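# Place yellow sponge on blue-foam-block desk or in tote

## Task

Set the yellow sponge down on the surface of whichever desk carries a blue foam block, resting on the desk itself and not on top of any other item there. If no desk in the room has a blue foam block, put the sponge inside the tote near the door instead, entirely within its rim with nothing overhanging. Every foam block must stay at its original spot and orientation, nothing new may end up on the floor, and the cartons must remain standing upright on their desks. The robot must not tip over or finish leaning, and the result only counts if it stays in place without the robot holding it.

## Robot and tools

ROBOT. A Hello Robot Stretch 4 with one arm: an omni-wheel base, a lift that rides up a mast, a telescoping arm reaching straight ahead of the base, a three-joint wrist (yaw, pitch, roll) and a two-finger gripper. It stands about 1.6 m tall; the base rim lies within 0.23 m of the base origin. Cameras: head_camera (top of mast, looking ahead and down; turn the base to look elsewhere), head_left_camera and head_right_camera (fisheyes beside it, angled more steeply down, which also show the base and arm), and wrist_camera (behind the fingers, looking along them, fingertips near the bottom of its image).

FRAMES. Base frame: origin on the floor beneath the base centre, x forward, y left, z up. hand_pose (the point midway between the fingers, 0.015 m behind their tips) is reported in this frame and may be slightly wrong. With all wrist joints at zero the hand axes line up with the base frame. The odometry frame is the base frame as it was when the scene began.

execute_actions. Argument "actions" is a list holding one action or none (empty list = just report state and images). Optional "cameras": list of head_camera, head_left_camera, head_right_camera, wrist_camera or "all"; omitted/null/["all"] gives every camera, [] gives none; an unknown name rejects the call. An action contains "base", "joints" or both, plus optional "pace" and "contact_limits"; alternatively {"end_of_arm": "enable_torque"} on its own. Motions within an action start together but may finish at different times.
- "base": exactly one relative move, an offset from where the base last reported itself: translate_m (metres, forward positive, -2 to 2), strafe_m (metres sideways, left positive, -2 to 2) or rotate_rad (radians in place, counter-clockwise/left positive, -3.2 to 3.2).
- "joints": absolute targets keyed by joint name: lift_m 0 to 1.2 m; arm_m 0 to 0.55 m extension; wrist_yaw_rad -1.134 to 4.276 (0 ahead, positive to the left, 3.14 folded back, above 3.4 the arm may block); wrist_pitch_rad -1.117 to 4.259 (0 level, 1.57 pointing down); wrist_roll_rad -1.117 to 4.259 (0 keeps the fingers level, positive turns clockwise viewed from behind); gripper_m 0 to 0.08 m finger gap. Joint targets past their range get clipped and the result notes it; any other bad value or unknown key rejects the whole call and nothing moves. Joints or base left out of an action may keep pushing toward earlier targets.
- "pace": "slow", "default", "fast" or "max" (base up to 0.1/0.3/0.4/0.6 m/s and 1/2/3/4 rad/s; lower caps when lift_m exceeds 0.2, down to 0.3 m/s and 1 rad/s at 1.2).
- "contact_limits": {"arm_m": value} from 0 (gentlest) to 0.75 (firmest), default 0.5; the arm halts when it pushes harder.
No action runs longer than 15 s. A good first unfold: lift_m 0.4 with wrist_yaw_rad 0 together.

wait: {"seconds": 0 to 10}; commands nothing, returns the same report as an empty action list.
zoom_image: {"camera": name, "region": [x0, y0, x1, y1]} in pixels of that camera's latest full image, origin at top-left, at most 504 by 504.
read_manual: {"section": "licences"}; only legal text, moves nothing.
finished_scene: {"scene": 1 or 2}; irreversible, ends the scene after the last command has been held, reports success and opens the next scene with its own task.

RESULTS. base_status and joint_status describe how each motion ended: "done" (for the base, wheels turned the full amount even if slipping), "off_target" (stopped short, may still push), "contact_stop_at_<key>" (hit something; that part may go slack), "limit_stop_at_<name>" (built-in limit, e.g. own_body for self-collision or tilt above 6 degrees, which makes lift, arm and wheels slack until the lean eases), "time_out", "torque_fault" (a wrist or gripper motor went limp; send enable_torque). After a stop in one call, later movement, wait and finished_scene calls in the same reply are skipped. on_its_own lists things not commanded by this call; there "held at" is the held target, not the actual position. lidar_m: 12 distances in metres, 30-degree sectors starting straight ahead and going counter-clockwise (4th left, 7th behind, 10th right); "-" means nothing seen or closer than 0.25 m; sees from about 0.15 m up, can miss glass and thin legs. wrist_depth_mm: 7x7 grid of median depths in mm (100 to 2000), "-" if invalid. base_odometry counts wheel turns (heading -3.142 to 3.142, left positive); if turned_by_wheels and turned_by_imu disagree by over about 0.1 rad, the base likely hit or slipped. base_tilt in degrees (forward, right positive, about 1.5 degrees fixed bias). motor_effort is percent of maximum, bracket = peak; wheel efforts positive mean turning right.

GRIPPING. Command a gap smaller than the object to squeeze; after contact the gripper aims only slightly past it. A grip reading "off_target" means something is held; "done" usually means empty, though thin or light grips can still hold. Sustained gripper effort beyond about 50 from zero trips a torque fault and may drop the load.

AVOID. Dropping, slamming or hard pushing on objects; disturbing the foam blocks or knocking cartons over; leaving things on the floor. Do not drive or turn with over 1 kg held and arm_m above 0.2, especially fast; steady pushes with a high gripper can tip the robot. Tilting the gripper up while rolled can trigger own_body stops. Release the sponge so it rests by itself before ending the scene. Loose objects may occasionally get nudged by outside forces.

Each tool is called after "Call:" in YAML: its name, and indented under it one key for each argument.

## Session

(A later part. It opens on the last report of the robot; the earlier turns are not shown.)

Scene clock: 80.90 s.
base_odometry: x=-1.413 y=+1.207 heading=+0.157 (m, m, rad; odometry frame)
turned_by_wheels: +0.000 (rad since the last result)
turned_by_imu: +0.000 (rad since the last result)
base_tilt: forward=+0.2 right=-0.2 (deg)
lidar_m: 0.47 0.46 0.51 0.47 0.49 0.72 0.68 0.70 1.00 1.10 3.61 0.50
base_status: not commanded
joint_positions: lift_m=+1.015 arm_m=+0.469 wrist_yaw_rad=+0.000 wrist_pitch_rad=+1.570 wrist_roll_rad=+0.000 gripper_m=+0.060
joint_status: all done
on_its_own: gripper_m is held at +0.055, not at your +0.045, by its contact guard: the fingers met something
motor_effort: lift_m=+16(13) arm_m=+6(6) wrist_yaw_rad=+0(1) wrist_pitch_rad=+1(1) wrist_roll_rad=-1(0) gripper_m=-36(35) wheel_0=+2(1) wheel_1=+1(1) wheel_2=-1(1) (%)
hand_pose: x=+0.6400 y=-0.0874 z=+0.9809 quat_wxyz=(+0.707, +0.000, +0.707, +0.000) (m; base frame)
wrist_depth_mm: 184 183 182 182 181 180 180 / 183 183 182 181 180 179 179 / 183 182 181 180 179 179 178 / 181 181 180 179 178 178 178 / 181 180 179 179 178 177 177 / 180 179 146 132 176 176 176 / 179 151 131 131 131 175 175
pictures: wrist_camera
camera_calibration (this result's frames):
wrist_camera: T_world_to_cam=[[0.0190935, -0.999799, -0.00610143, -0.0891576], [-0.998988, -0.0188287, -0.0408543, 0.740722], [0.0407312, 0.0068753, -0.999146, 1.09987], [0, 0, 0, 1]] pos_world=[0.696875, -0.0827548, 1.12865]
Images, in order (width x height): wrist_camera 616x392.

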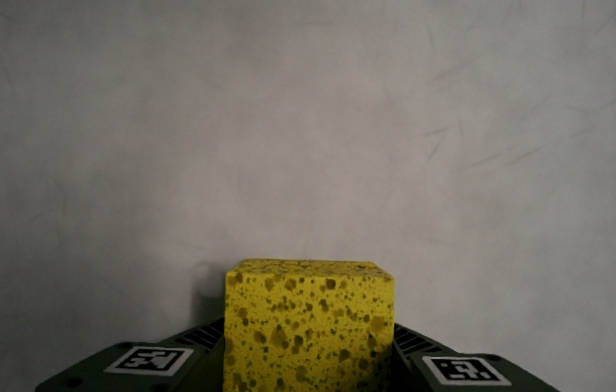

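Call:
execute_actions:
  actions:
    - {"joints": {"gripper_m": 0.08}}
  cameras: ["wrist_camera"]

Scene clock: 82.33 s.
base_odometry: x=-1.413 y=+1.207 heading=+0.157 (m, m, rad; odometry frame)
turned_by_wheels: +0.000 (rad since the last result)
turned_by_imu: +0.000 (rad since the last result)
base_tilt: forward=+0.2 right=-0.2 (deg)
lidar_m: 0.47 0.50 0.51 0.49 0.52 0.72 0.67 0.72 0.99 1.10 3.62 0.50
base_status: not commanded
joint_positions: lift_m=+1.015 arm_m=+0.469 wrist_yaw_rad=+0.000 wrist_pitch_rad=+1.570 wrist_roll_rad=+0.000 gripper_m=+0.080
joint_status: all done
motor_effort: lift_m=+16(16) arm_m=+6(6) wrist_yaw_rad=-2(1) wrist_pitch_rad=+0(1) wrist_roll_rad=-1(1) gripper_m=+1(36) wheel_0=+1(1) wheel_1=+1(1) wheel_2=-1(1) (%)
hand_pose: x=+0.6400 y=-0.0874 z=+0.9809 quat_wxyz=(+0.707, +0.000, +0.707, +0.000) (m; base frame)
wrist_depth_mm: 184 183 183 182 181 180 180 / 183 182 182 181 180 180 179 / 182 182 181 180 180 179 179 / 182 181 180 179 179 178 177 / 181 180 179 179 178 177 176 / 180 179 143 133 145 176 176 / 180 105 133 132 132 121 175
pictures: wrist_camera
camera_calibration (this result's frames):
wrist_camera: T_world_to_cam=[[0.0190937, -0.999799, -0.00610143, -0.0891578], [-0.998988, -0.0188289, -0.0408543, 0.740721], [0.0407312, 0.00687531, -0.999146, 1.09987], [0, 0, 0, 1]] pos_world=[0.696875, -0.0827548, 1.12865]
Images, in order (width x height): wrist_camera 616x392.

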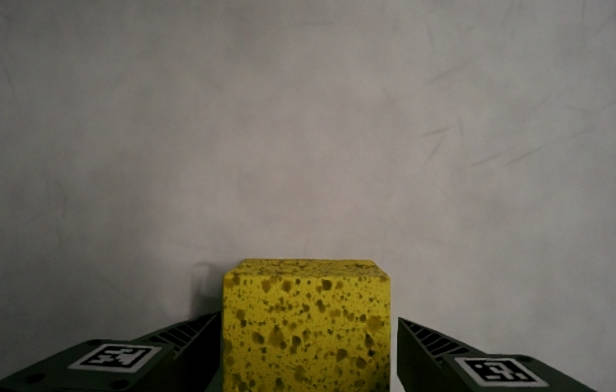

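Released. Now lifting the gripper clear.

Call:
execute_actions:
  actions:
    - {"joints": {"lift_m": 1.1}, "pace": "fast"}
  cameras: ["head_camera", "head_right_camera", "head_left_camera", "wrist_camera"]

Scene clock: 83.90 s.
base_odometry: x=-1.413 y=+1.207 heading=+0.157 (m, m, rad; odometry frame)
turned_by_wheels: +0.000 (rad since the last result)
turned_by_imu: +0.000 (rad since the last result)
base_tilt: forward=+0.2 right=-0.2 (deg)
lidar_m: 0.46 0.50 0.51 0.48 0.52 0.69 0.66 0.74 0.99 1.11 3.61 0.51
base_status: not commanded
joint_positions: lift_m=+1.100 arm_m=+0.469 wrist_yaw_rad=+0.000 wrist_pitch_rad=+1.570 wrist_roll_rad=+0.000 gripper_m=+0.080
joint_status: all done
motor_effort: lift_m=+24(24) arm_m=+6(6) wrist_yaw_rad=-1(2) wrist_pitch_rad=+0(1) wrist_roll_rad=-1(1) gripper_m=+2(2) wheel_0=+1(1) wheel_1=+1(1) wheel_2=-1(1) (%)
hand_pose: x=+0.6400 y=-0.0874 z=+1.0652 quat_wxyz=(+0.707, +0.000, +0.707, +0.000) (m; base frame)
wrist_depth_mm: 272 270 268 268 267 265 264 / 271 270 268 266 265 265 264 / 268 268 266 266 264 264 263 / 267 266 265 265 263 262 262 / 266 264 264 218 260 260 259 / 265 264 262 217 259 259 258 / 264 104 216 216 216 122 257
pictures: head_camera, head_left_camera, head_right_camera, wrist_camera
camera_calibration (this result's frames):
wrist_camera: T_world_to_cam=[[0.019093, -0.999799, -0.00610343, -0.0886402], [-0.998992, -0.0188288, -0.0407484, 0.744036], [0.0406253, 0.00687528, -0.999151, 1.1842], [0, 0, 0, 1]] pos_world=[0.69687, -0.0827548, 1.21298]
Images, in order (width x height): head_camera 420x560, head_left_camera 420x672, head_right_camera 420x672, wrist_camera 616x392.

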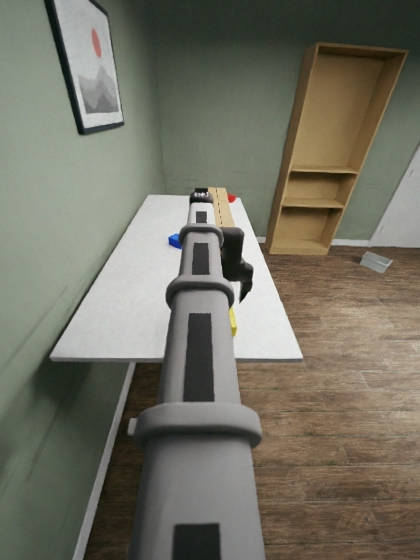

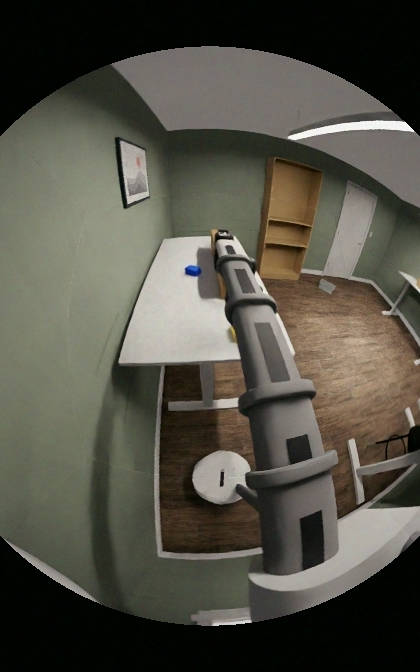

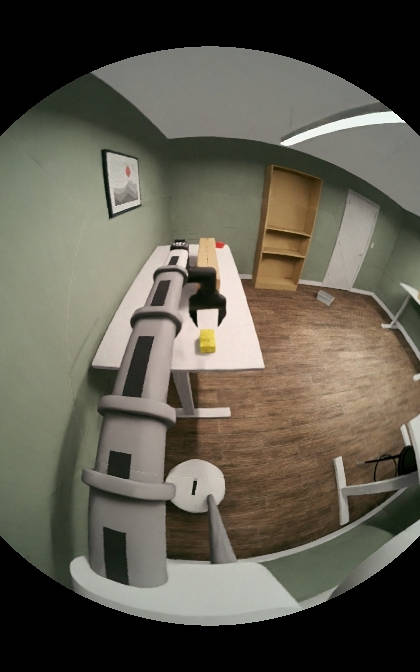

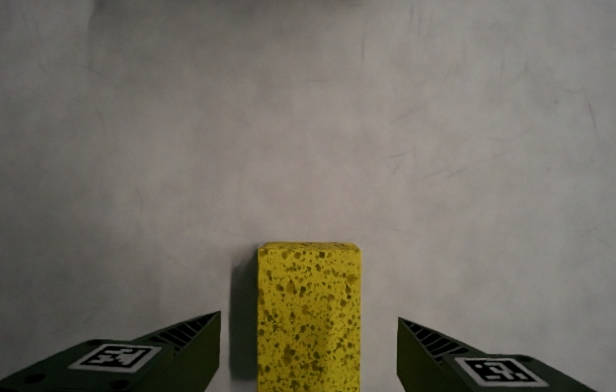

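The sponge is resting on the desk with the blue block, and the gripper is clear of it. Ending scene 1.

Call:
finished_scene:
  scene: 1

The scene is finished: the task was done.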